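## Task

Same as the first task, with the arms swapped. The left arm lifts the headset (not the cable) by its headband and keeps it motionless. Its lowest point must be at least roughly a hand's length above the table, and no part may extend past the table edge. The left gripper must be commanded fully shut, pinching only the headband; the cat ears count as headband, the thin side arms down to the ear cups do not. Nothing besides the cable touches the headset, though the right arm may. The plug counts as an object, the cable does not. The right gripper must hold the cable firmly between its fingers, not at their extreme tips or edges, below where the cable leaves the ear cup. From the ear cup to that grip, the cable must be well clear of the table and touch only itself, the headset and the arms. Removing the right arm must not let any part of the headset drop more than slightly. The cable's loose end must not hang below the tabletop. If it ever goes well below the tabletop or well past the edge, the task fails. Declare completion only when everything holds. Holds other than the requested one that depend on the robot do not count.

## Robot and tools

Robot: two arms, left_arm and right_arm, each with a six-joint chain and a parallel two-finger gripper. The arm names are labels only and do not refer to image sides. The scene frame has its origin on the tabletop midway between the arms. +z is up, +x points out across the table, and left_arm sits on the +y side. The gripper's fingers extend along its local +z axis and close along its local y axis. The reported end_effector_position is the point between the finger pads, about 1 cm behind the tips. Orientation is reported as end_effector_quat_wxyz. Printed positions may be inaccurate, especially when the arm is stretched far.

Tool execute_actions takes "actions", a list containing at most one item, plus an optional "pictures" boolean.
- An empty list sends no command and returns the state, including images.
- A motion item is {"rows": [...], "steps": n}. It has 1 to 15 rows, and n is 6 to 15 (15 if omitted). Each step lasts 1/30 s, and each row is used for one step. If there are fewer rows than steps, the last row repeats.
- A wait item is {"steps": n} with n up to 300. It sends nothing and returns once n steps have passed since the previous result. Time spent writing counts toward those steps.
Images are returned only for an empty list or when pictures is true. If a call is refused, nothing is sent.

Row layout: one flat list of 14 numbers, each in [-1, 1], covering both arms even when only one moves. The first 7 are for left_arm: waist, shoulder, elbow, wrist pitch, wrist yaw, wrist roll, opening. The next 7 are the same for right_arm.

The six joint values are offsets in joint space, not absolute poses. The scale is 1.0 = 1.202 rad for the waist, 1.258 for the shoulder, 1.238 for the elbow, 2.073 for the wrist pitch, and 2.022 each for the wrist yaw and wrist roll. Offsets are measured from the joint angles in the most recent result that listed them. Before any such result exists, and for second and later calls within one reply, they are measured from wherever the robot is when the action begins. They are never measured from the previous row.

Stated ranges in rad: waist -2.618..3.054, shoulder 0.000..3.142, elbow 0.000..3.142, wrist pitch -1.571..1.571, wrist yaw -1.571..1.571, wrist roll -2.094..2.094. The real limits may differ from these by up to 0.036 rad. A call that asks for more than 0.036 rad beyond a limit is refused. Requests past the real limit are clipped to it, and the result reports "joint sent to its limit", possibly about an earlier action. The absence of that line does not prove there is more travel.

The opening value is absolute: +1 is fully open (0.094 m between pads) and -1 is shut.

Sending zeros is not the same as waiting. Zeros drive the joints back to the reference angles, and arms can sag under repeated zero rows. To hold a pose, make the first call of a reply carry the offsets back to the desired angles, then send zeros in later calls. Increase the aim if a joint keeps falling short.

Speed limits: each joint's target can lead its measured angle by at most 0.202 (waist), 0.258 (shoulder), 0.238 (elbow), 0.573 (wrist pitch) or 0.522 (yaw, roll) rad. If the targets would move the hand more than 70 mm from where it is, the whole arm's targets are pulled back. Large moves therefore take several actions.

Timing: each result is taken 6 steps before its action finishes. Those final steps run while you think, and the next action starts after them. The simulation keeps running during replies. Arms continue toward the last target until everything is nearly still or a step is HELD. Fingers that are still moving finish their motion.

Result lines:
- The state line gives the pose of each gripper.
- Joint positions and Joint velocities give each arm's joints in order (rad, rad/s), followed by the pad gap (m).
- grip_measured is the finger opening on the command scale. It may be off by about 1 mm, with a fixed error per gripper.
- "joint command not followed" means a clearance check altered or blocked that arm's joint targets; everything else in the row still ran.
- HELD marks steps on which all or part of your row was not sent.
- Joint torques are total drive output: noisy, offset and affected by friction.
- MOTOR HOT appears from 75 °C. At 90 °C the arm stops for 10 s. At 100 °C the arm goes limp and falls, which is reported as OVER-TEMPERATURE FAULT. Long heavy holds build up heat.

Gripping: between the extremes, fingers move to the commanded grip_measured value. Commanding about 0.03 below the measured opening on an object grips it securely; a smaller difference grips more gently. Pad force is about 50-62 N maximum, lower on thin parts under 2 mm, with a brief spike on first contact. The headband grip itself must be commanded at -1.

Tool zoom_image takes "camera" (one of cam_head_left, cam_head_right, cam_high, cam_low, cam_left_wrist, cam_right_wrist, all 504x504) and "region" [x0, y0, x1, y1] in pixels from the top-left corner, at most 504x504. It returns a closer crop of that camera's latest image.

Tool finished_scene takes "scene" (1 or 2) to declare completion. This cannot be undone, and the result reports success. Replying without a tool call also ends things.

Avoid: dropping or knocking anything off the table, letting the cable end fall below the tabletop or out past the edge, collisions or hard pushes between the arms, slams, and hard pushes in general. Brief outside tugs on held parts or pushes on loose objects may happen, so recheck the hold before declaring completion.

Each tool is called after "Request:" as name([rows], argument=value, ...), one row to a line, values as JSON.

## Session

Request:
execute_actions(actions=[])

Scene clock: 0.00 s of 4200.00 s.
left_arm: end_effector_position=(+0.5327, +0.4171, +0.2601) grip_measured=+1.000 end_effector_quat_wxyz=(-0.432, +0.769, -0.396, +0.254) | right_arm: end_effector_position=(+0.3590, -0.5182, +0.2798) grip_measured=+1.000 end_effector_quat_wxyz=(+0.399, +0.827, +0.252, +0.305)
Joint positions: left_arm=[ 0.122  1.765  1.556 -0.335 -0.273 -1.789  0.094] | right_arm=[-0.899  1.44   1.29  -0.372 -0.091  1.877  0.094]
Joint velocities: left_arm=[-0.012 -0.012  0.007  0.007  0.007 -0.007  0.   ] | right_arm=[-0.007 -0.007  0.002  0.007  0.007  0.007  0.   ]
Joint torques (N m, as the arm reports them, + toward a larger angle): no reading
Motor temperatures (°C, as the motors report them): left_arm=[27 25 25 30 28 27] | right_arm=[27 27 26 26 26 26]

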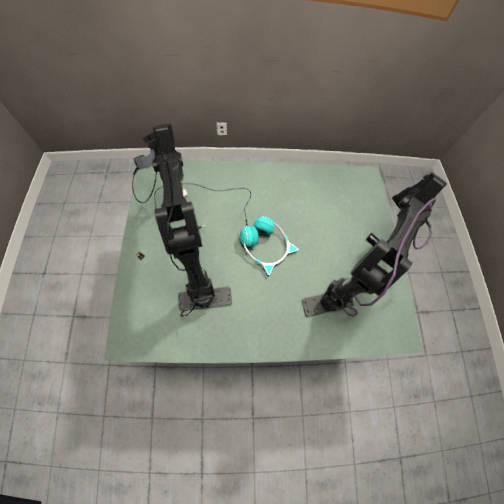

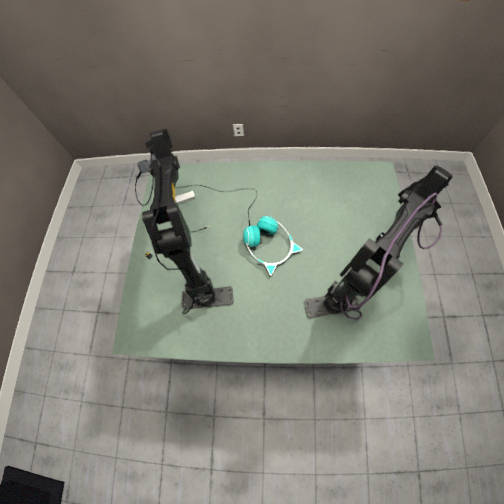

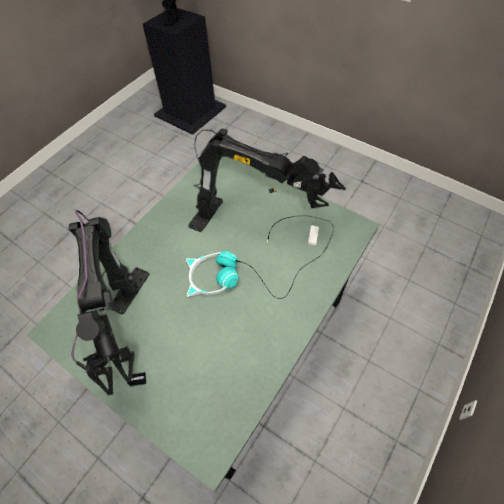

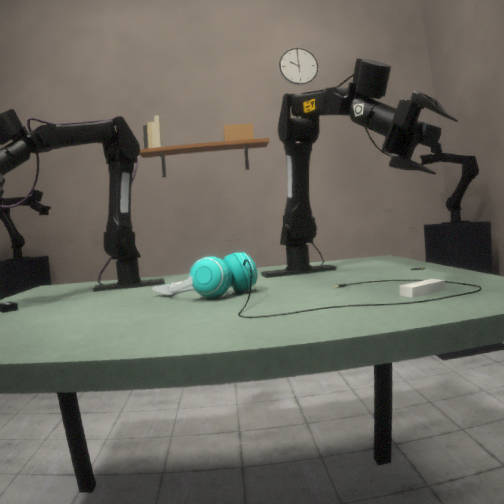

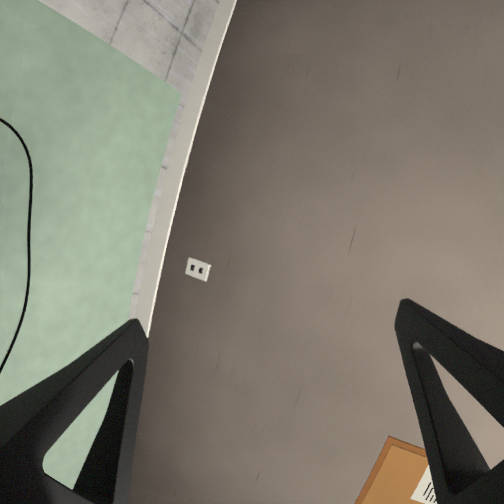

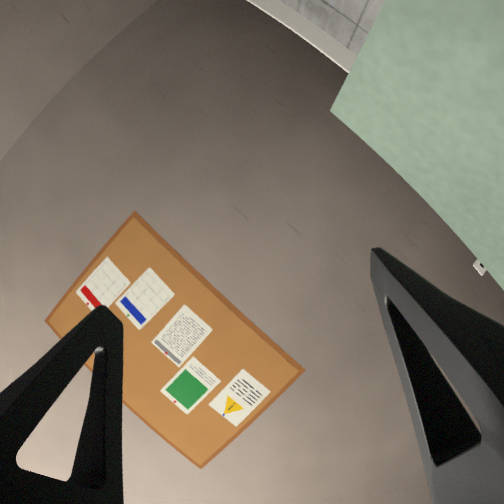

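Request:
execute_actions([
  {"rows":[[-1,-0.04,0.015,-0.5,0.135,0.8,1,0.58,-0.243,-0.6,0.55,0.045,-0.928,1]]},
])

Request:
execute_actions([
  {"rows":[[-0.45,0,0.03,-0.1,0,0.15,1,0.1,0,-0.1,0.1,0,-0.3,1]],"steps":12},
])

Request:
execute_actions([
  {"steps":8},
], pictures=true)

Scene clock: 1.57 s of 4200.00 s.
left_arm: end_effector_position=(+0.4878, +0.2563, +0.1826) grip_measured=+1.000 end_effector_quat_wxyz=(+0.260, -0.605, +0.740, -0.136) | right_arm: end_effector_position=(+0.4043, -0.3366, +0.3092) grip_measured=+1.000 end_effector_quat_wxyz=(+0.622, +0.477, +0.532, +0.320)
Joint positions: left_arm=[-0.137  1.756  1.558 -0.788 -0.12  -1.348  0.094] | right_arm=[-0.443  1.147  0.727  0.4   -0.015  1.206  0.094]
Joint velocities: left_arm=[-1.096 -0.002 -0.017 -1.648  0.418  1.502  0.   ] | right_arm=[ 2.142 -0.315 -2.205  2.967  0.007 -2.835  0.   ]
Joint torques (N m, as the arm reports them, + toward a larger angle): left_arm=[ -0.34 -12.48   8.57   1.3   -0.04   0.09] | right_arm=[-0.27 -2.78  6.36  1.09  0.06 -0.02]
Motor temperatures (°C, as the motors report them): left_arm=[27 26 25 31 28 27] | right_arm=[27 27 26 27 26 26]
Steps of this call (steps 1 to 38: nothing new was sent; steps 39 to 47: the first 9 steps of this action). Readings (joint positions):
39: left_arm=[0.115 1.765 1.557 -0.361 -0.260 -1.751] | right_arm=[-0.884 1.423 1.260 -0.319 -0.075 1.831]
40: left_arm=[0.101 1.760 1.558 -0.410 -0.242 -1.702] | right_arm=[-0.856 1.389 1.204 -0.245 -0.059 1.771]
42: left_arm=[0.047 1.756 1.558 -0.516 -0.203 -1.604] | right_arm=[-0.769 1.305 1.088 -0.116 -0.044 1.648]
46: left_arm=[-0.098 1.756 1.558 -0.732 -0.134 -1.400] | right_arm=[-0.518 1.162 0.805 0.291 -0.018 1.304]
47: the state above

Scene clock: 1.97 s of 4200.00 s.
left_arm: end_effector_position=(+0.3156, +0.0247, +0.1433) grip_measured=+1.000 end_effector_quat_wxyz=(+0.074, -0.044, +0.996, -0.027) | right_arm: end_effector_position=(+0.3881, -0.1893, +0.2368) grip_measured=+1.000 end_effector_quat_wxyz=(+0.699, +0.024, +0.707, +0.110)
Joint positions: left_arm=[-0.803  1.756  1.558 -1.225 -0.057 -0.763  0.094] | right_arm=[-0.078  1.147  0.399  0.748 -0.029  0.19   0.094]
Joint velocities: left_arm=[-2.063  0.012 -0.002 -0.227  0.022  0.462  0.   ] | right_arm=[ 0.022 -0.012 -0.256  0.022  0.022 -1.15   0.   ]
Joint torques (N m, as the arm reports them, + toward a larger angle): left_arm=[-0.22 -9.6  10.36  0.36 -0.05  0.08] | right_arm=[ 0.12 -2.58  9.76  2.8   0.09 -0.07]
Motor temperatures (°C, as the motors report them): left_arm=[27 26 26 31 28 27] | right_arm=[27 27 26 27 26 26]
Steps of this call (steps 1 to 6: the last 6 steps of your previous action; steps 7 to 12: the first 6 steps of this action, its rows measured from where the robot was after step 6). Readings (joint positions):
6: left_arm=[-0.403 1.756 1.558 -1.094 -0.059 -0.977] | right_arm=[-0.196 1.150 0.523 0.608 -0.026 0.624]
7: left_arm=[-0.460 1.756 1.558 -1.131 -0.057 -0.921] | right_arm=[-0.182 1.150 0.508 0.652 -0.014 0.527]
8: left_arm=[-0.521 1.756 1.558 -1.160 -0.058 -0.876] | right_arm=[-0.149 1.147 0.482 0.704 -0.011 0.431]
10: left_arm=[-0.658 1.756 1.558 -1.201 -0.058 -0.808] | right_arm=[-0.092 1.147 0.430 0.743 -0.023 0.284]
12: the state above

Scene clock: 2.23 s of 4200.00 s.
left_arm: end_effector_position=(+0.2662, -0.0104, +0.1415) grip_measured=+1.000 end_effector_quat_wxyz=(+0.047, +0.071, +0.996, -0.019) | right_arm: end_effector_position=(+0.3871, -0.1893, +0.2422) grip_measured=+1.000 end_effector_quat_wxyz=(+0.715, -0.024, +0.696, +0.063)
Joint positions: left_arm=[-0.963  1.756  1.558 -1.279 -0.038 -0.694  0.094] | right_arm=[-0.078  1.147  0.392  0.784 -0.029  0.054  0.094]
Joint velocities: left_arm=[ 0.305  0.002 -0.002 -0.139 -0.066  0.081  0.   ] | right_arm=[ 0.007 -0.007 -0.002  0.095 -0.022 -0.183  0.   ]
Joint torques (N m, as the arm reports them, + toward a larger angle): left_arm=[ 0.1  -9.46 10.22  0.54 -0.17  0.08] | right_arm=[ 0.18 -2.53  8.86  2.26  0.06 -0.09]
Motor temperatures (°C, as the motors report them): left_arm=[27 26 26 31 28 27] | right_arm=[27 27 26 27 26 26]
Kept back: nothing.
Steps of this call (steps 1 to 6: the last 6 steps of your previous action; steps 7 to 8: the robot went on to your last target). Readings (joint positions):
1: left_arm=[-0.872 1.756 1.558 -1.233 -0.055 -0.746] | right_arm=[-0.078 1.147 0.393 0.749 -0.029 0.157]
2: left_arm=[-0.928 1.756 1.558 -1.241 -0.049 -0.732] | right_arm=[-0.078 1.147 0.392 0.752 -0.029 0.132]
4: left_arm=[-0.986 1.756 1.558 -1.256 -0.037 -0.712] | right_arm=[-0.078 1.147 0.392 0.766 -0.029 0.093]
8: the state above

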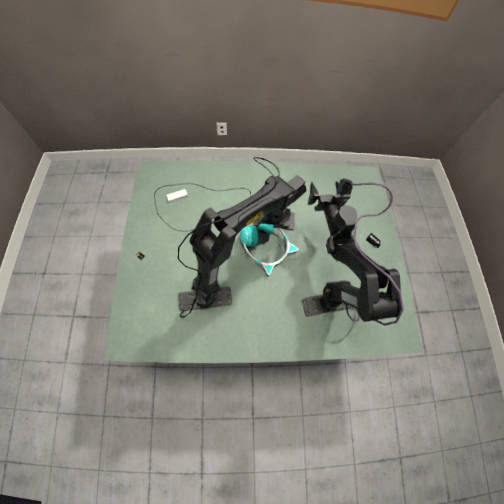

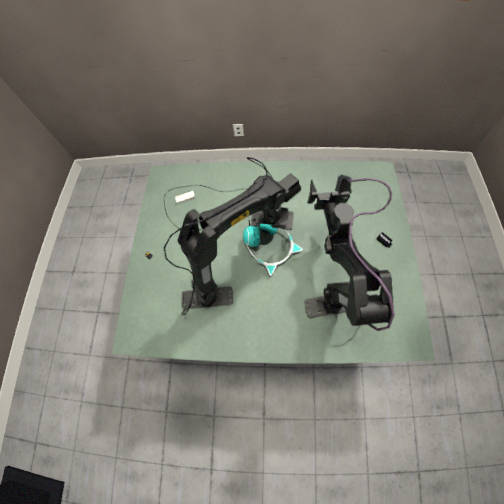

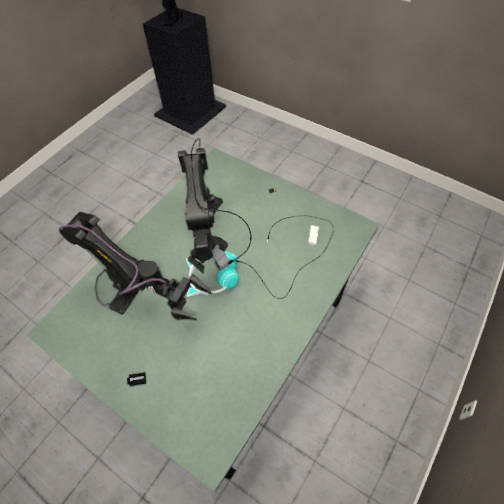

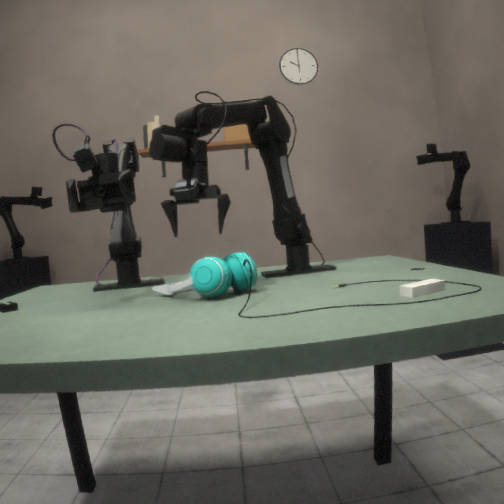

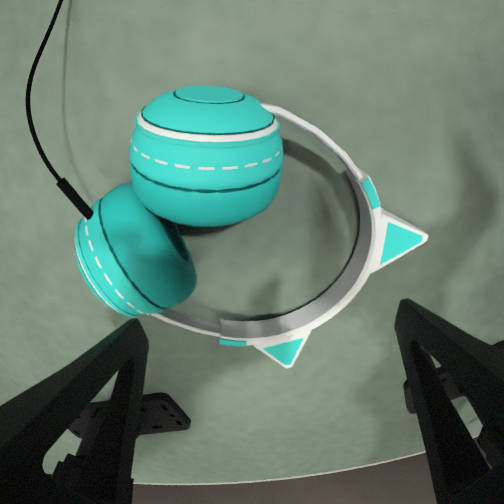

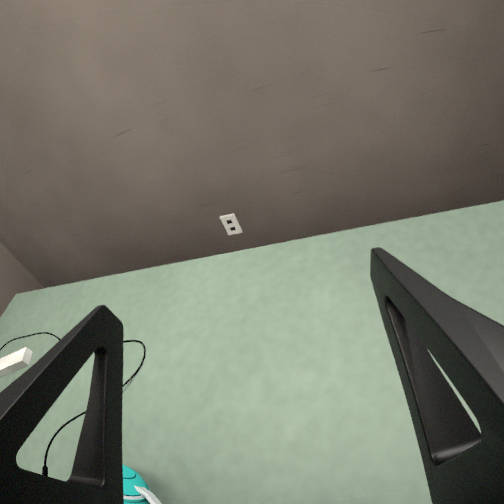

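Request:
execute_actions([
  {"rows":[[-0.05,0,0.05,0,0.02,0.12,1,-0.2,0,0.02,0,0,0,1],[-0.12,0.02,0.085,-0.02,0.02,0.244,1,-0.22,0,0.02,0,0,0,1],[-0.178,0.05,0.085,-0.02,0.02,0.244,1,-0.22,0,0.02,0,0,0,1],[-0.178,0.09,0.085,-0.02,0.02,0.244,1,-0.22,0,0.02,0,0,0,1],[-0.178,0.125,0.085,-0.02,0.02,0.244,1,-0.22,0,0.02,0,0,0,1]],"steps":12},
])

Request:
execute_actions([
  {"steps":10},
], pictures=true)

Scene clock: 3.37 s of 4200.00 s.
left_arm: end_effector_position=(+0.2212, -0.0673, +0.1382) grip_measured=+1.000 end_effector_quat_wxyz=(+0.038, +0.328, +0.944, -0.017) | right_arm: end_effector_position=(+0.3848, -0.2902, +0.2417) grip_measured=+1.000 end_effector_quat_wxyz=(+0.716, +0.067, +0.694, -0.037)
Joint positions: left_arm=[-1.154  1.84   1.65  -1.302 -0.023 -0.361  0.094] | right_arm=[-0.341  1.147  0.392  0.782 -0.021  0.045  0.094]
Joint velocities: left_arm=[-1.136  0.828  0.178  0.139  0.344  1.033  0.   ] | right_arm=[-0.227 -0.007  0.017  0.022  0.168  0.007  0.   ]
Joint torques (N m, as the arm reports them, + toward a larger angle): left_arm=[ 3.36 -8.01  7.02  0.1  -0.29  0.02] | right_arm=[ 0.88 -2.78 10.54  2.1  -0.28  0.01]
Motor temperatures (°C, as the motors report them): left_arm=[27 26 26 31 28 27] | right_arm=[27 27 26 27 26 26]
Steps of this call (steps 1 to 28: the robot went on to your last target; steps 29 to 34: the first 6 steps of this action). Readings (joint positions):
29: left_arm=[-0.950 1.756 1.561 -1.294 -0.044 -0.650] | right_arm=[-0.106 1.147 0.392 0.792 -0.048 0.028]
30: left_arm=[-0.971 1.762 1.576 -1.302 -0.043 -0.575] | right_arm=[-0.168 1.147 0.392 0.790 -0.054 0.031]
32: left_arm=[-1.059 1.789 1.620 -1.308 -0.040 -0.449] | right_arm=[-0.294 1.147 0.392 0.785 -0.037 0.039]
34: the state above

Scene clock: 3.70 s of 4200.00 s.
left_arm: end_effector_position=(+0.2090, -0.0732, +0.1067) grip_measured=+1.000 end_effector_quat_wxyz=(-0.009, +0.403, +0.915, +0.005) | right_arm: end_effector_position=(+0.3847, -0.2910, +0.2413) grip_measured=+1.000 end_effector_quat_wxyz=(+0.715, +0.069, +0.695, -0.036)
Joint positions: left_arm=[-1.179  1.933  1.651 -1.309  0.003 -0.224  0.094] | right_arm=[-0.344  1.147  0.392  0.78  -0.023  0.049  0.094]
Joint velocities: left_arm=[ 0.042 -0.022 -0.007  0.081 -0.022  0.125  0.   ] | right_arm=[-0.002 -0.017 -0.007  0.051  0.007 -0.037  0.   ]
Joint torques (N m, as the arm reports them, + toward a larger angle): left_arm=[ -0.05 -12.85   7.69   0.31  -0.04   0.12] | right_arm=[ 0.06 -2.76 10.54  2.09 -0.03  0.05]
Motor temperatures (°C, as the motors report them): left_arm=[27 26 27 31 28 27] | right_arm=[27 27 26 27 26 26]
Kept back: nothing.
Steps of this call (steps 1 to 6: the last 6 steps of your previous action; steps 7 to 10: the robot went on to your last target). Readings (joint positions):
1: left_arm=[-1.185 1.866 1.651 -1.297 -0.012 -0.329] | right_arm=[-0.344 1.147 0.392 0.782 -0.020 0.046]
2: left_arm=[-1.203 1.891 1.651 -1.299 -0.004 -0.304] | right_arm=[-0.344 1.147 0.392 0.782 -0.021 0.047]
4: left_arm=[-1.209 1.928 1.651 -1.302 0.003 -0.268] | right_arm=[-0.344 1.147 0.392 0.781 -0.022 0.048]
8: left_arm=[-1.185 1.935 1.651 -1.306 0.003 -0.233] | right_arm=[-0.344 1.147 0.392 0.781 -0.023 0.049]
10: the state above

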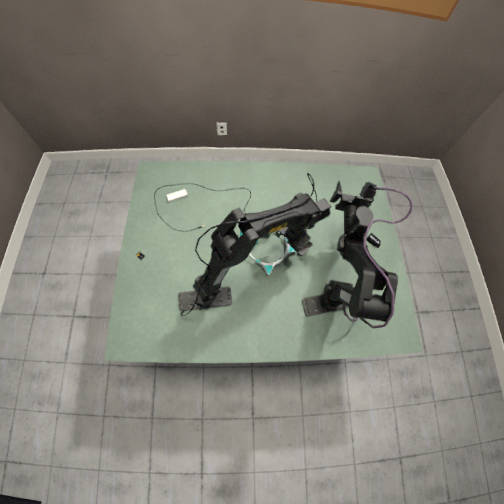

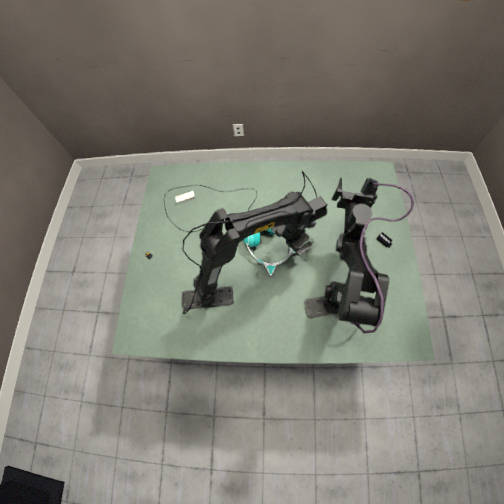

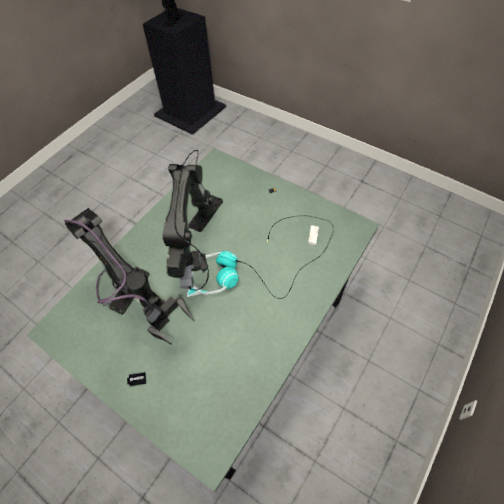

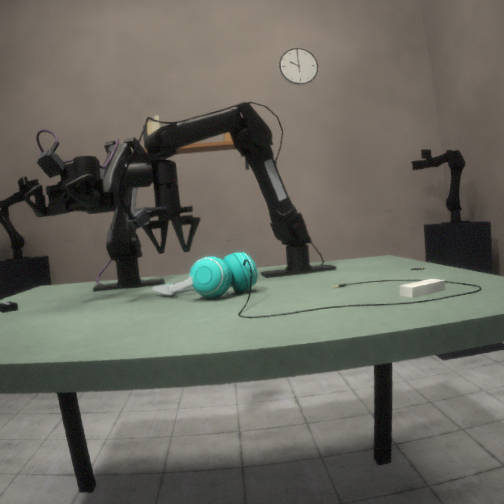

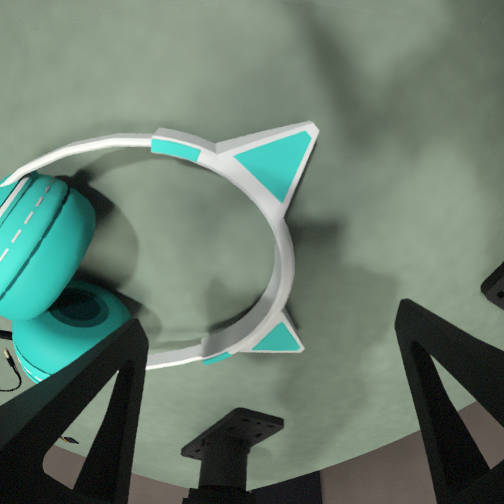

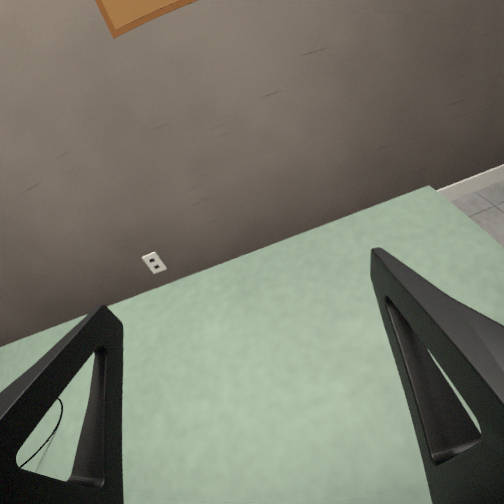

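Request:
execute_actions([
  {"rows":[[-0.03,0,0,0,0,0,1,0,0,0.02,0,0,0,1],[-0.047,0.01,-0.04,0.035,0,0,1,0,0,0.02,0,0,0,1],[-0.047,0.015,-0.08,0.07,0,0,1,0,0,0.02,0,0,0,1],[-0.047,0.02,-0.12,0.1,0,0,1,0,0,0.02,0,0,0,1],[-0.047,0.025,-0.15,0.125,0,0,1,0,0,0.02,0,0,0,1],[-0.047,0.025,-0.17,0.14,0,0,1,0,0,0.02,0,0,0,1]],"steps":12},
])

Request:
execute_actions([
  {"steps":10},
], pictures=true)

Scene clock: 4.40 s of 4200.00 s.
left_arm: end_effector_position=(+0.1936, -0.0828, +0.0737) grip_measured=+1.000 end_effector_quat_wxyz=(-0.003, +0.431, +0.902, +0.001) | right_arm: end_effector_position=(+0.3847, -0.2909, +0.2406) grip_measured=+1.000 end_effector_quat_wxyz=(+0.714, +0.069, +0.696, -0.035)
Joint positions: left_arm=[-1.23   1.938  1.527 -1.167  0.002 -0.214  0.094] | right_arm=[-0.344  1.147  0.392  0.778 -0.023  0.05   0.094]
Joint velocities: left_arm=[-0.222  0.188 -1.121  0.945  0.007 -0.037  0.   ] | right_arm=[ 0.002  0.002  0.007 -0.081  0.007  0.007  0.   ]
Joint torques (N m, as the arm reports them, + toward a larger angle): left_arm=[ 0.61 -9.64  5.02  0.34 -0.01 -0.09] | right_arm=[-0.04 -2.73 10.57  2.09  0.05  0.  ]
Motor temperatures (°C, as the motors report them): left_arm=[27 27 27 31 28 27] | right_arm=[27 27 27 27 26 26]
Steps of this call (steps 1 to 15: the robot went on to your last target; steps 16 to 21: the first 6 steps of this action). Readings (joint positions):
16: left_arm=[-1.181 1.933 1.651 -1.312 0.003 -0.210] | right_arm=[-0.344 1.147 0.392 0.780 -0.023 0.050]
17: left_arm=[-1.187 1.933 1.646 -1.304 0.002 -0.211] | right_arm=[-0.344 1.147 0.392 0.780 -0.023 0.050]
19: left_arm=[-1.209 1.933 1.604 -1.245 0.002 -0.213] | right_arm=[-0.344 1.147 0.392 0.779 -0.023 0.050]
21: the state above

Scene clock: 4.73 s of 4200.00 s.
left_arm: end_effector_position=(+0.1912, -0.0856, +0.0377) grip_measured=+1.000 end_effector_quat_wxyz=(-0.006, +0.434, +0.901, +0.003) | right_arm: end_effector_position=(+0.3847, -0.2909, +0.2403) grip_measured=+1.000 end_effector_quat_wxyz=(+0.714, +0.069, +0.696, -0.035)
Joint positions: left_arm=[-1.239  1.983  1.443 -1.045  0.002 -0.216  0.094] | right_arm=[-0.344  1.147  0.392  0.777 -0.023  0.05   0.094]
Joint velocities: left_arm=[ 0.002  0.022  0.002  0.154  0.066 -0.007  0.   ] | right_arm=[-0.002  0.007  0.002  0.022 -0.125 -0.037  0.   ]
Joint torques (N m, as the arm reports them, + toward a larger angle): left_arm=[  0.2  -13.15   6.21   0.46  -0.02  -0.07] | right_arm=[-0.05 -2.75 10.53  2.09  0.04  0.  ]
Motor temperatures (°C, as the motors report them): left_arm=[27 27 27 31 28 27] | right_arm=[27 27 27 27 26 26]
Kept back: nothing.
Steps of this call (steps 1 to 6: the last 6 steps of your previous action; steps 7 to 10: the robot went on to your last target). Readings (joint positions):
1: left_arm=[-1.236 1.947 1.495 -1.139 0.002 -0.214] | right_arm=[-0.344 1.147 0.392 0.777 -0.023 0.050]
2: left_arm=[-1.239 1.959 1.471 -1.120 0.002 -0.214] | right_arm=[-0.344 1.147 0.392 0.777 -0.023 0.050]
4: left_arm=[-1.239 1.979 1.447 -1.094 0.002 -0.215] | right_arm=[-0.344 1.147 0.392 0.777 -0.023 0.050]
8: left_arm=[-1.239 1.983 1.443 -1.056 0.002 -0.216] | right_arm=[-0.344 1.147 0.392 0.777 -0.023 0.050]
10: the state above

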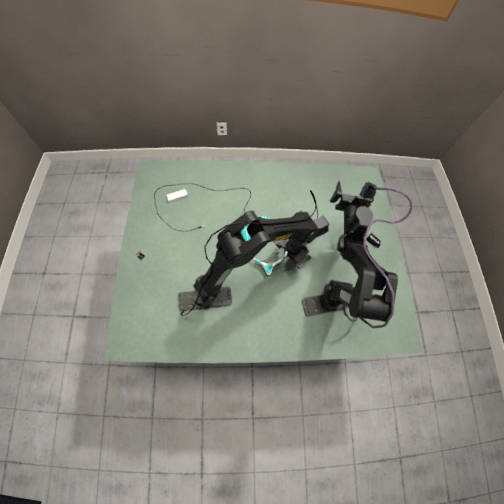

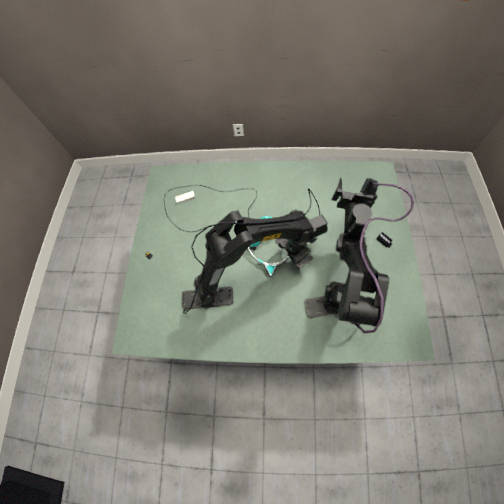

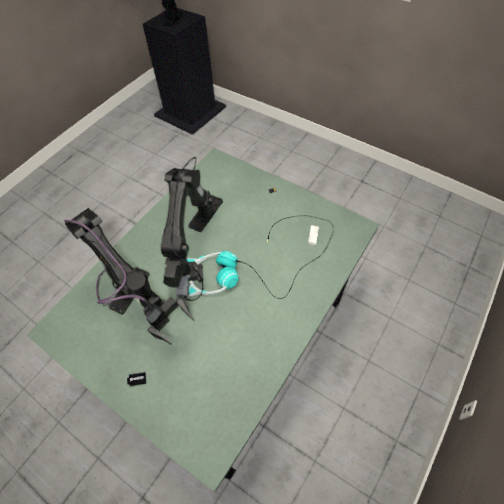

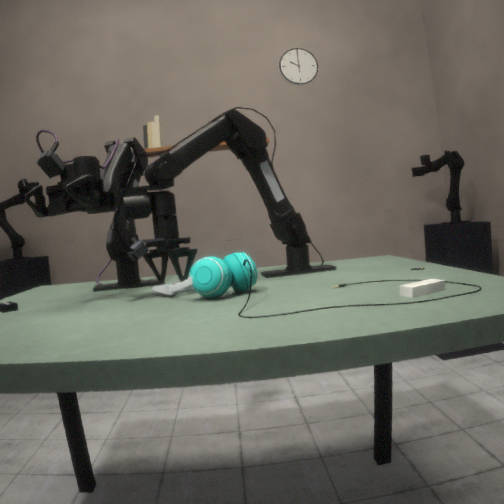

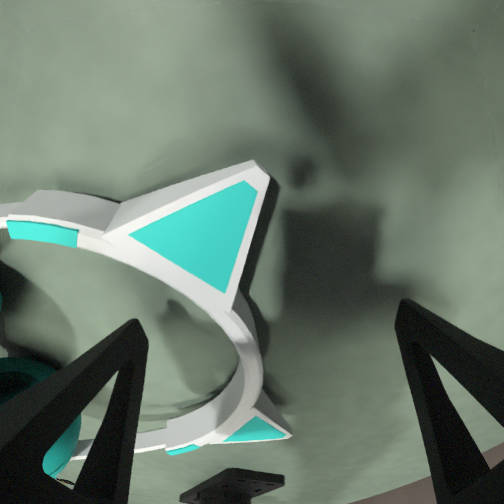

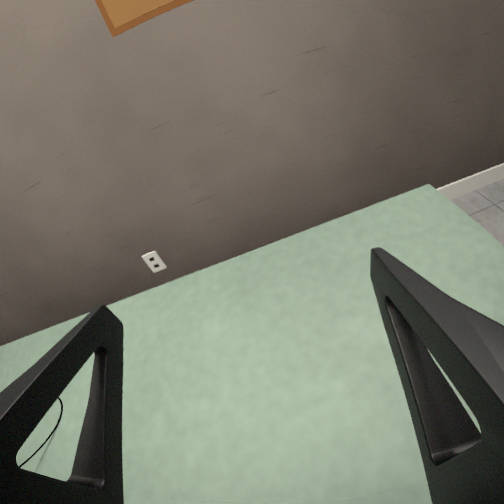

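Request:
execute_actions([
  {"rows":[[0,-0.03,-0.01,0.01,0,0,1,0,0,0.02,0,0,0,1],[0,-0.045,-0.03,0.012,0,0,1,0,0,0.02,0,0,0,1],[0,-0.045,-0.03,0.012,0,0,1,0,0,0.02,0,0,0,1],[0,-0.045,-0.03,0.012,0,0,1,0,0,0.02,0,0,0,1],[0,-0.045,-0.03,0.012,0,0,0.6,0,0,0.02,0,0,0,1],[0,-0.045,-0.03,0.012,0,0,0.2,0,0,0.02,0,0,0,1],[0,-0.045,-0.03,0.012,0,0,-0.3,0,0,0.02,0,0,0,1],[0,-0.045,-0.03,0.012,0,0,-1,0,0,0.02,0,0,0,1]],"steps":15},
])

Request:
execute_actions([
  {"steps":14},
], pictures=true)

Scene clock: 5.53 s of 4200.00 s.
left_arm: end_effector_position=(+0.1921, -0.0875, +0.0469) grip_measured=-0.347 end_effector_quat_wxyz=(+0.010, +0.434, +0.901, -0.010) | right_arm: end_effector_position=(+0.3847, -0.2909, +0.2395) grip_measured=+1.000 end_effector_quat_wxyz=(+0.713, +0.069, +0.697, -0.035)
Joint positions: left_arm=[-1.239  1.942  1.424 -1.024  0.002 -0.216  0.031] | right_arm=[-0.344  1.147  0.392  0.773 -0.023  0.05   0.094]
Joint velocities: left_arm=[ 0.007 -0.007  0.002 -0.081 -0.037  0.022 -0.421] | right_arm=[ 0.022  0.007 -0.007  0.007 -0.051 -0.037  0.   ]
Joint torques (N m, as the arm reports them, + toward a larger angle): left_arm=[  0.09 -12.63   4.86   0.54  -0.02   0.01] | right_arm=[ 0.   -2.72 10.54  2.1   0.02  0.  ]
Motor temperatures (°C, as the motors report them): left_arm=[27 27 27 31 28 27] | right_arm=[27 27 27 28 26 26]
Steps of this call (steps 1 to 15: the robot went on to your last target; steps 16 to 24: the first 9 steps of this action). Readings (joint positions):
16: left_arm=[-1.239 1.981 1.443 -1.028 0.002 -0.216] | right_arm=[-0.344 1.147 0.392 0.776 -0.023 0.050]
17: left_arm=[-1.239 1.976 1.439 -1.026 0.002 -0.216] | right_arm=[-0.344 1.147 0.392 0.776 -0.023 0.050]
19: left_arm=[-1.239 1.959 1.427 -1.024 0.002 -0.216] | right_arm=[-0.344 1.147 0.392 0.775 -0.023 0.050]
23: left_arm=[-1.239 1.943 1.424 -1.024 0.002 -0.216] | right_arm=[-0.344 1.147 0.392 0.774 -0.023 0.050]
24: the state above

Scene clock: 6.00 s of 4200.00 s.
left_arm: end_effector_position=(+0.1921, -0.0875, +0.0469) grip_measured=-0.985 end_effector_quat_wxyz=(+0.010, +0.434, +0.901, -0.010) | right_arm: end_effector_position=(+0.3847, -0.2909, +0.2394) grip_measured=+1.000 end_effector_quat_wxyz=(+0.712, +0.070, +0.697, -0.035)
Joint positions: left_arm=[-1.239  1.942  1.424 -1.024  0.002 -0.216  0.001] | right_arm=[-0.344  1.147  0.392  0.773 -0.023  0.05   0.094]
Joint velocities: left_arm=[ 0.007  0.002  0.007  0.022  0.11  -0.007  0.   ] | right_arm=[-0.022  0.007 -0.012  0.066 -0.037 -0.066  0.   ]
Joint torques (N m, as the arm reports them, + toward a larger angle): left_arm=[ -0.01 -12.64   4.82   0.54  -0.02   0.  ] | right_arm=[-0.05 -2.77 10.5   2.1   0.02  0.01]
Motor temperatures (°C, as the motors report them): left_arm=[27 27 27 31 28 27] | right_arm=[27 27 27 28 26 26]
Kept back: nothing.
Steps of this call (steps 1 to 6: the last 6 steps of your previous action; steps 7 to 14: the robot went on to your last target). Readings (joint positions):
1: left_arm=[-1.239 1.942 1.424 -1.024 0.002 -0.216] | right_arm=[-0.344 1.147 0.392 0.773 -0.023 0.050]
2: left_arm=[-1.239 1.942 1.424 -1.024 0.002 -0.216] | right_arm=[-0.344 1.147 0.392 0.773 -0.023 0.050]
4: left_arm=[-1.239 1.942 1.424 -1.024 0.002 -0.216] | right_arm=[-0.344 1.147 0.392 0.773 -0.023 0.050]
8: left_arm=[-1.239 1.942 1.424 -1.024 0.002 -0.216] | right_arm=[-0.344 1.147 0.392 0.773 -0.023 0.050]
14: the state above

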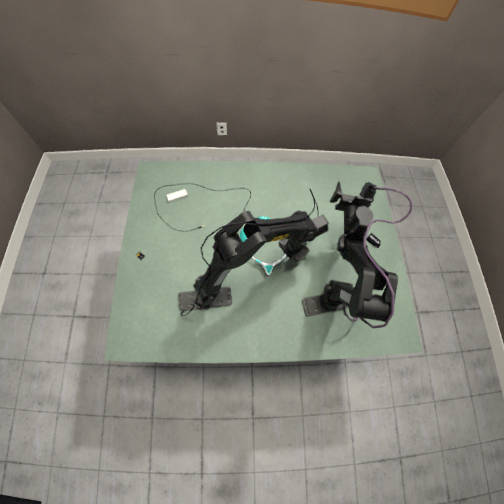

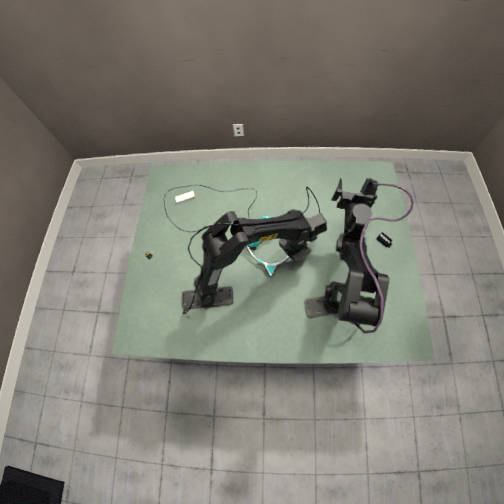

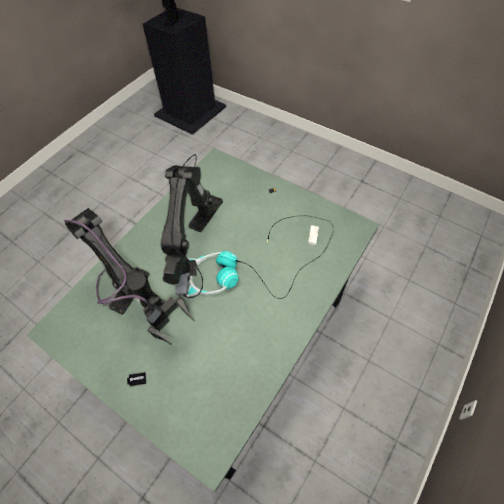

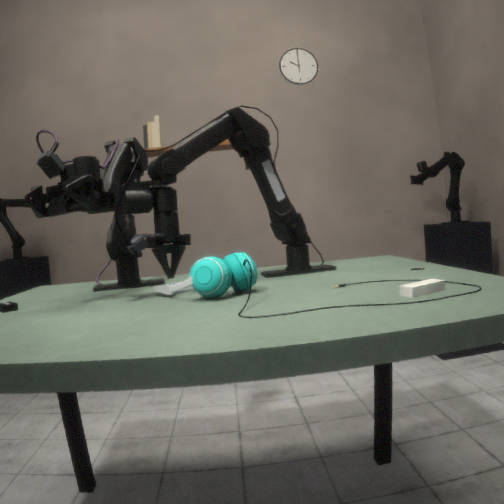

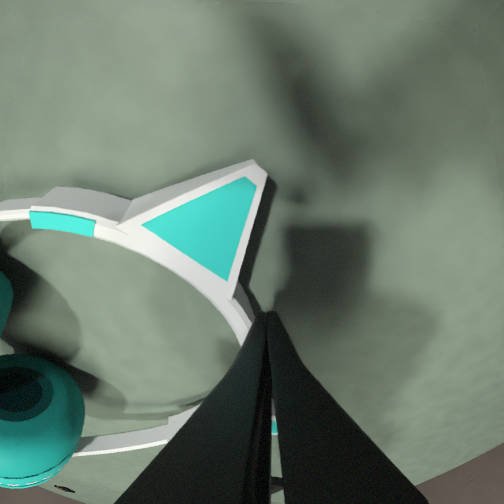

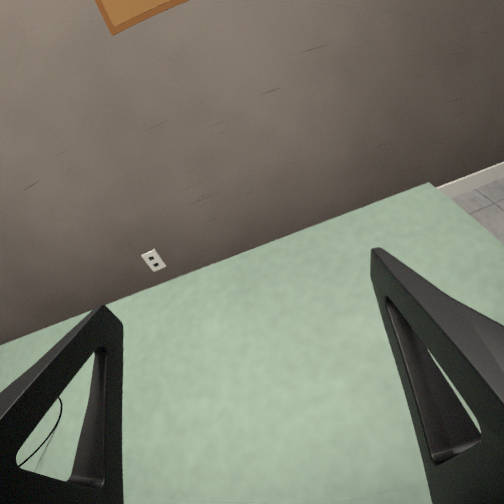

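Request:
execute_actions([
  {"rows":[[0,0,0.02,0,0,0,0,0,0,0.02,0,0,0,1],[0,0,0.02,0,0,0,0.4,0,0,0.02,0,0,0,1],[0,0,0.02,0,0,0,0.4,0,0,0.02,0,0,0,1],[0,0,0.02,0,0,0,0.4,0,0,0.02,0,0,0,1],[0,0,0.02,0,0,0,0.4,0,0,0.02,0,0,0,1],[0,0,0,0.015,0,0,0.4,0,0,0.02,0,0,0,1],[0,0,-0.03,0.03,0,0,0.4,0,0,0.02,0,0,0,1],[0,0,-0.065,0.05,0,0,0.4,0,0,0.02,0,0,0,1]],"steps":14},
])

Request:
execute_actions([
  {"steps":14},
], pictures=true)

Scene clock: 6.73 s of 4200.00 s.
left_arm: end_effector_position=(+0.1933, -0.0900, +0.0439) grip_measured=+0.397 end_effector_quat_wxyz=(+0.016, +0.434, +0.901, -0.014) | right_arm: end_effector_position=(+0.3847, -0.2909, +0.2385) grip_measured=+1.000 end_effector_quat_wxyz=(+0.711, +0.070, +0.699, -0.035)
Joint positions: left_arm=[-1.239  1.942  1.41  -0.996  0.002 -0.216  0.066] | right_arm=[-0.344  1.147  0.392  0.769 -0.023  0.05   0.094]
Joint velocities: left_arm=[ 0.012 -0.051 -0.432  0.667 -0.022 -0.022  0.003] | right_arm=[ 0.007  0.007 -0.007  0.007 -0.022 -0.022  0.   ]
Joint torques (N m, as the arm reports them, + toward a larger angle): left_arm=[ -0.02 -10.67   2.86   0.14  -0.03  -0.01] | right_arm=[-0.01 -2.76 10.53  2.09  0.03  0.  ]
Motor temperatures (°C, as the motors report them): left_arm=[27 28 27 31 28 27] | right_arm=[27 27 27 28 26 26]
Steps of this call (steps 1 to 14: the robot went on to your last target; steps 15 to 22: the first 8 steps of this action). Readings (joint positions):
15: left_arm=[-1.239 1.942 1.424 -1.024 0.002 -0.216] | right_arm=[-0.344 1.147 0.392 0.772 -0.023 0.050]
16: left_arm=[-1.239 1.942 1.424 -1.024 0.002 -0.216] | right_arm=[-0.344 1.147 0.392 0.772 -0.023 0.050]
18: left_arm=[-1.239 1.942 1.424 -1.024 0.002 -0.216] | right_arm=[-0.344 1.147 0.392 0.771 -0.023 0.050]
22: the state above

Scene clock: 7.20 s of 4200.00 s.
left_arm: end_effector_position=(+0.1921, -0.0874, +0.0296) grip_measured=+0.399 end_effector_quat_wxyz=(+0.018, +0.434, +0.901, -0.015) | right_arm: end_effector_position=(+0.3847, -0.2909, +0.2384) grip_measured=+1.000 end_effector_quat_wxyz=(+0.711, +0.070, +0.699, -0.035)
Joint positions: left_arm=[-1.239  1.946  1.355 -0.933  0.002 -0.216  0.066] | right_arm=[-0.344  1.147  0.392  0.769 -0.023  0.05   0.094]
Joint velocities: left_arm=[-0.007  0.012  0.017 -0.007 -0.007  0.007 -0.001] | right_arm=[-0.012 -0.002 -0.002  0.037  0.037 -0.022  0.   ]
Joint torques (N m, as the arm reports them, + toward a larger angle): left_arm=[  0.02 -11.31   5.36   0.64  -0.04   0.  ] | right_arm=[-0.03 -2.69 10.52  2.09  0.03  0.01]
Motor temperatures (°C, as the motors report them): left_arm=[27 28 27 31 28 27] | right_arm=[27 27 27 28 26 26]
Kept back: nothing.
Steps of this call (steps 1 to 6: the last 6 steps of your previous action; steps 7 to 14: the robot went on to your last target). Readings (joint positions):
1: left_arm=[-1.239 1.941 1.395 -0.977 0.002 -0.216] | right_arm=[-0.344 1.147 0.392 0.769 -0.023 0.050]
2: left_arm=[-1.239 1.942 1.381 -0.965 0.002 -0.216] | right_arm=[-0.344 1.147 0.392 0.769 -0.023 0.050]
4: left_arm=[-1.239 1.944 1.361 -0.957 0.002 -0.216] | right_arm=[-0.344 1.147 0.392 0.769 -0.023 0.050]
8: left_arm=[-1.239 1.946 1.355 -0.945 0.002 -0.216] | right_arm=[-0.344 1.147 0.392 0.769 -0.023 0.050]
14: the state above

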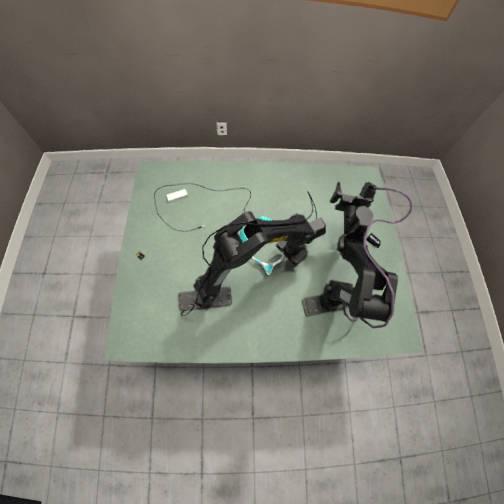

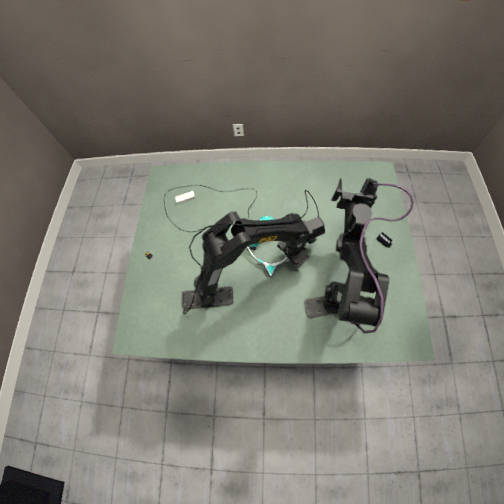

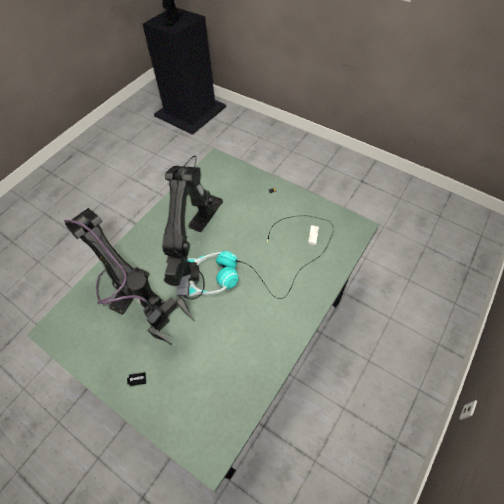

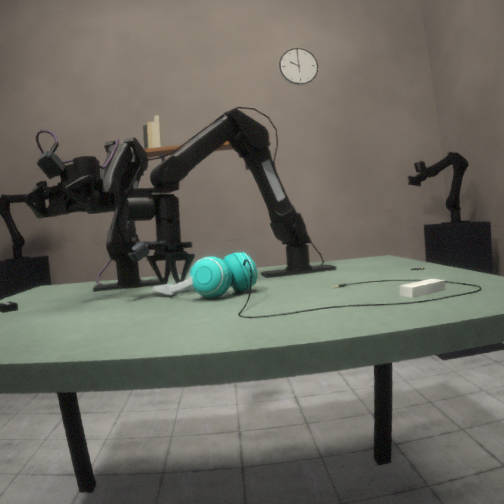

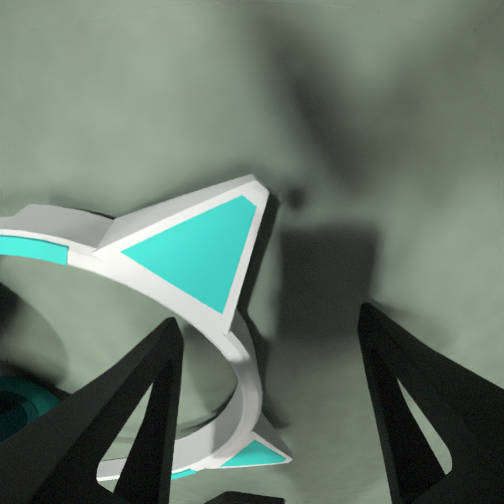

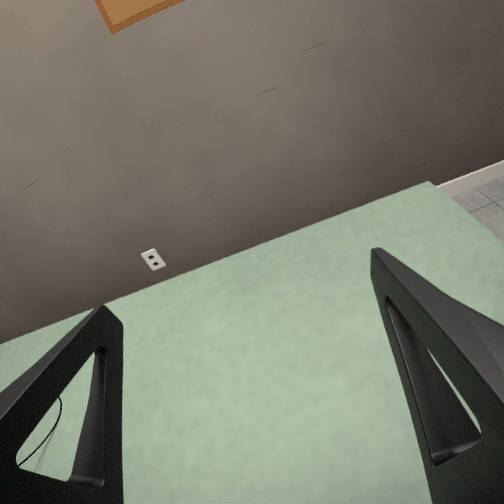

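Request:
execute_actions([
  {"rows":[[0,0,-0.02,0.01,0,0,0.4,0,0,0.02,0,0,0,1],[0,0,-0.04,0.025,0,0,0.4,0,0,0.02,0,0,0,1],[0,0,-0.04,0.025,0,0,0.4,0,0,0.02,0,0,0,1],[0,0,-0.04,0.025,0,0,0.4,0,0,0.02,0,0,0,1],[0,0,-0.04,0.025,0,0,0.4,0,0,0.02,0,0,0,1],[0,0,-0.04,0.025,0,0,0,0,0,0.02,0,0,0,1],[0,0,-0.04,0.025,0,0,-0.5,0,0,0.02,0,0,0,1],[0,0,-0.04,0.025,0,0,-1,0,0,0.02,0,0,0,1]],"steps":14},
])

Request:
execute_actions([
  {"steps":14},
], pictures=true)

Scene clock: 7.83 s of 4200.00 s.
left_arm: end_effector_position=(+0.1909, -0.0829, +0.0212) grip_measured=-0.363 end_effector_quat_wxyz=(+0.017, +0.434, +0.901, -0.012) | right_arm: end_effector_position=(+0.3847, -0.2909, +0.2376) grip_measured=+1.000 end_effector_quat_wxyz=(+0.710, +0.070, +0.700, -0.035)
Joint positions: left_arm=[-1.238  1.946  1.32  -0.904 -0.002 -0.216  0.03 ] | right_arm=[-0.344  1.147  0.392  0.766 -0.023  0.05   0.094]
Joint velocities: left_arm=[ 0.032 -0.012 -0.022  0.007 -0.037 -0.007 -0.422] | right_arm=[-0.007 -0.012  0.002 -0.051 -0.037 -0.051  0.   ]
Joint torques (N m, as the arm reports them, + toward a larger angle): left_arm=[ -0.13 -11.01   5.22   0.78   0.11   0.02] | right_arm=[ 0.   -2.75 10.56  2.07  0.02  0.  ]
Motor temperatures (°C, as the motors report them): left_arm=[27 28 27 31 28 27] | right_arm=[27 27 27 28 26 26]
Steps of this call (steps 1 to 11: the robot went on to your last target; steps 12 to 19: the first 8 steps of this action). Readings (joint positions):
12: left_arm=[-1.239 1.946 1.355 -0.930 0.002 -0.216] | right_arm=[-0.344 1.147 0.392 0.769 -0.023 0.050]
13: left_arm=[-1.239 1.946 1.350 -0.922 0.002 -0.216] | right_arm=[-0.344 1.147 0.392 0.768 -0.023 0.050]
15: left_arm=[-1.239 1.946 1.336 -0.906 0.002 -0.216] | right_arm=[-0.344 1.147 0.392 0.767 -0.023 0.050]
19: the state above

Scene clock: 8.30 s of 4200.00 s.
left_arm: end_effector_position=(+0.1945, -0.0824, +0.0210) grip_measured=-0.817 end_effector_quat_wxyz=(+0.025, +0.433, +0.901, -0.006) | right_arm: end_effector_position=(+0.3847, -0.2909, +0.2374) grip_measured=+1.000 end_effector_quat_wxyz=(+0.710, +0.070, +0.700, -0.035)
Joint positions: left_arm=[-1.239  1.946  1.318 -0.897 -0.022 -0.219  0.009] | right_arm=[-0.344  1.147  0.392  0.765 -0.023  0.05   0.094]
Joint velocities: left_arm=[ 0.002 -0.007 -0.002  0.037  0.022 -0.007  0.   ] | right_arm=[-0.007  0.007  0.007 -0.007 -0.051  0.007  0.   ]
Joint torques (N m, as the arm reports them, + toward a larger angle): left_arm=[  0.05 -10.99   5.27   0.69   0.24   0.03] | right_arm=[-0.02 -2.78 10.58  2.1   0.04  0.01]
Motor temperatures (°C, as the motors report them): left_arm=[27 28 27 31 28 27] | right_arm=[27 27 27 28 26 26]
Kept back: nothing.
Steps of this call (steps 1 to 6: the last 6 steps of your previous action; steps 7 to 14: the robot went on to your last target). Readings (joint positions):
1: left_arm=[-1.238 1.946 1.320 -0.903 -0.003 -0.216] | right_arm=[-0.344 1.147 0.392 0.766 -0.023 0.050]
2: left_arm=[-1.238 1.946 1.320 -0.914 0.001 -0.237] | right_arm=[-0.344 1.147 0.392 0.765 -0.023 0.050]
4: left_arm=[-1.239 1.946 1.318 -0.901 -0.020 -0.219] | right_arm=[-0.344 1.147 0.392 0.765 -0.023 0.050]
8: left_arm=[-1.239 1.946 1.318 -0.897 -0.022 -0.219] | right_arm=[-0.344 1.147 0.392 0.765 -0.023 0.050]
14: the state above

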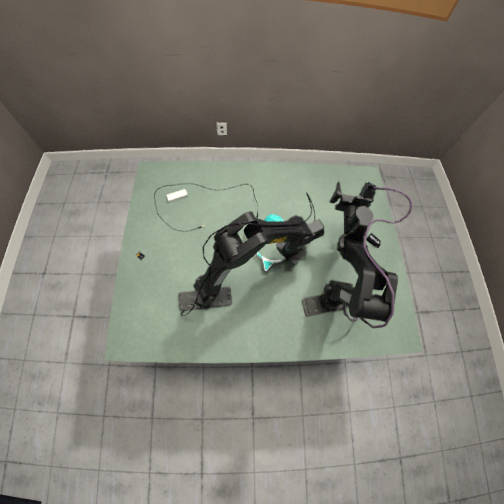

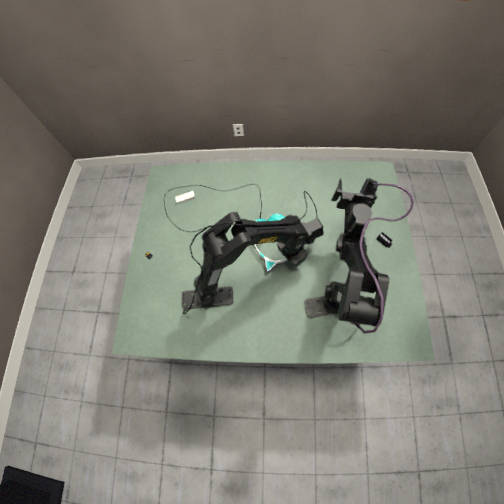

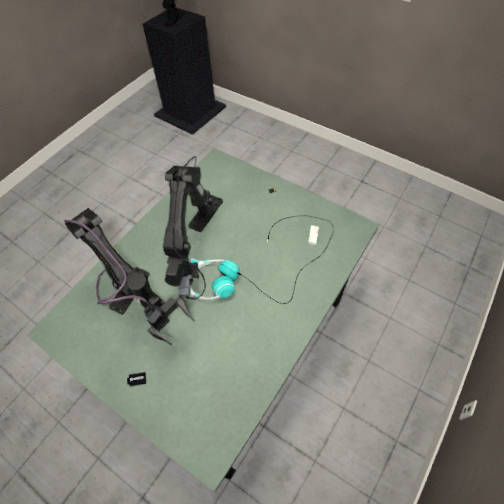

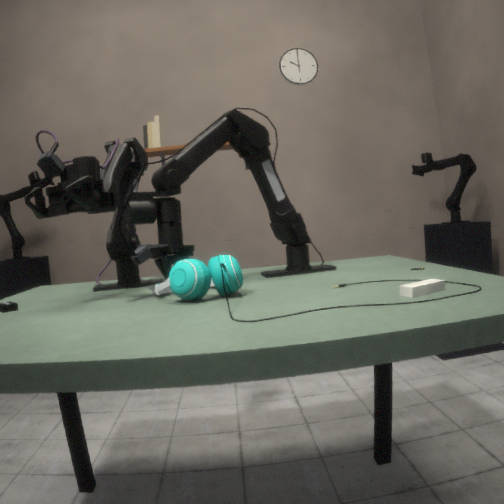

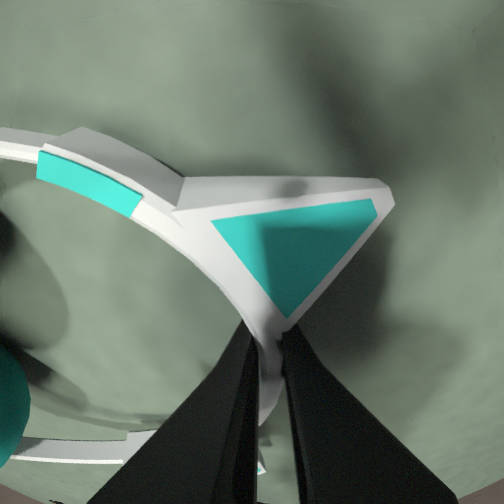

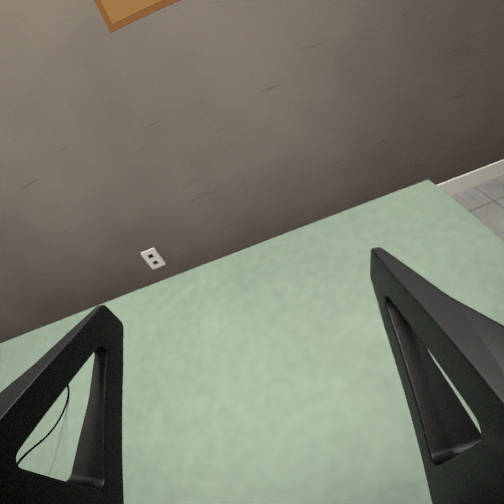

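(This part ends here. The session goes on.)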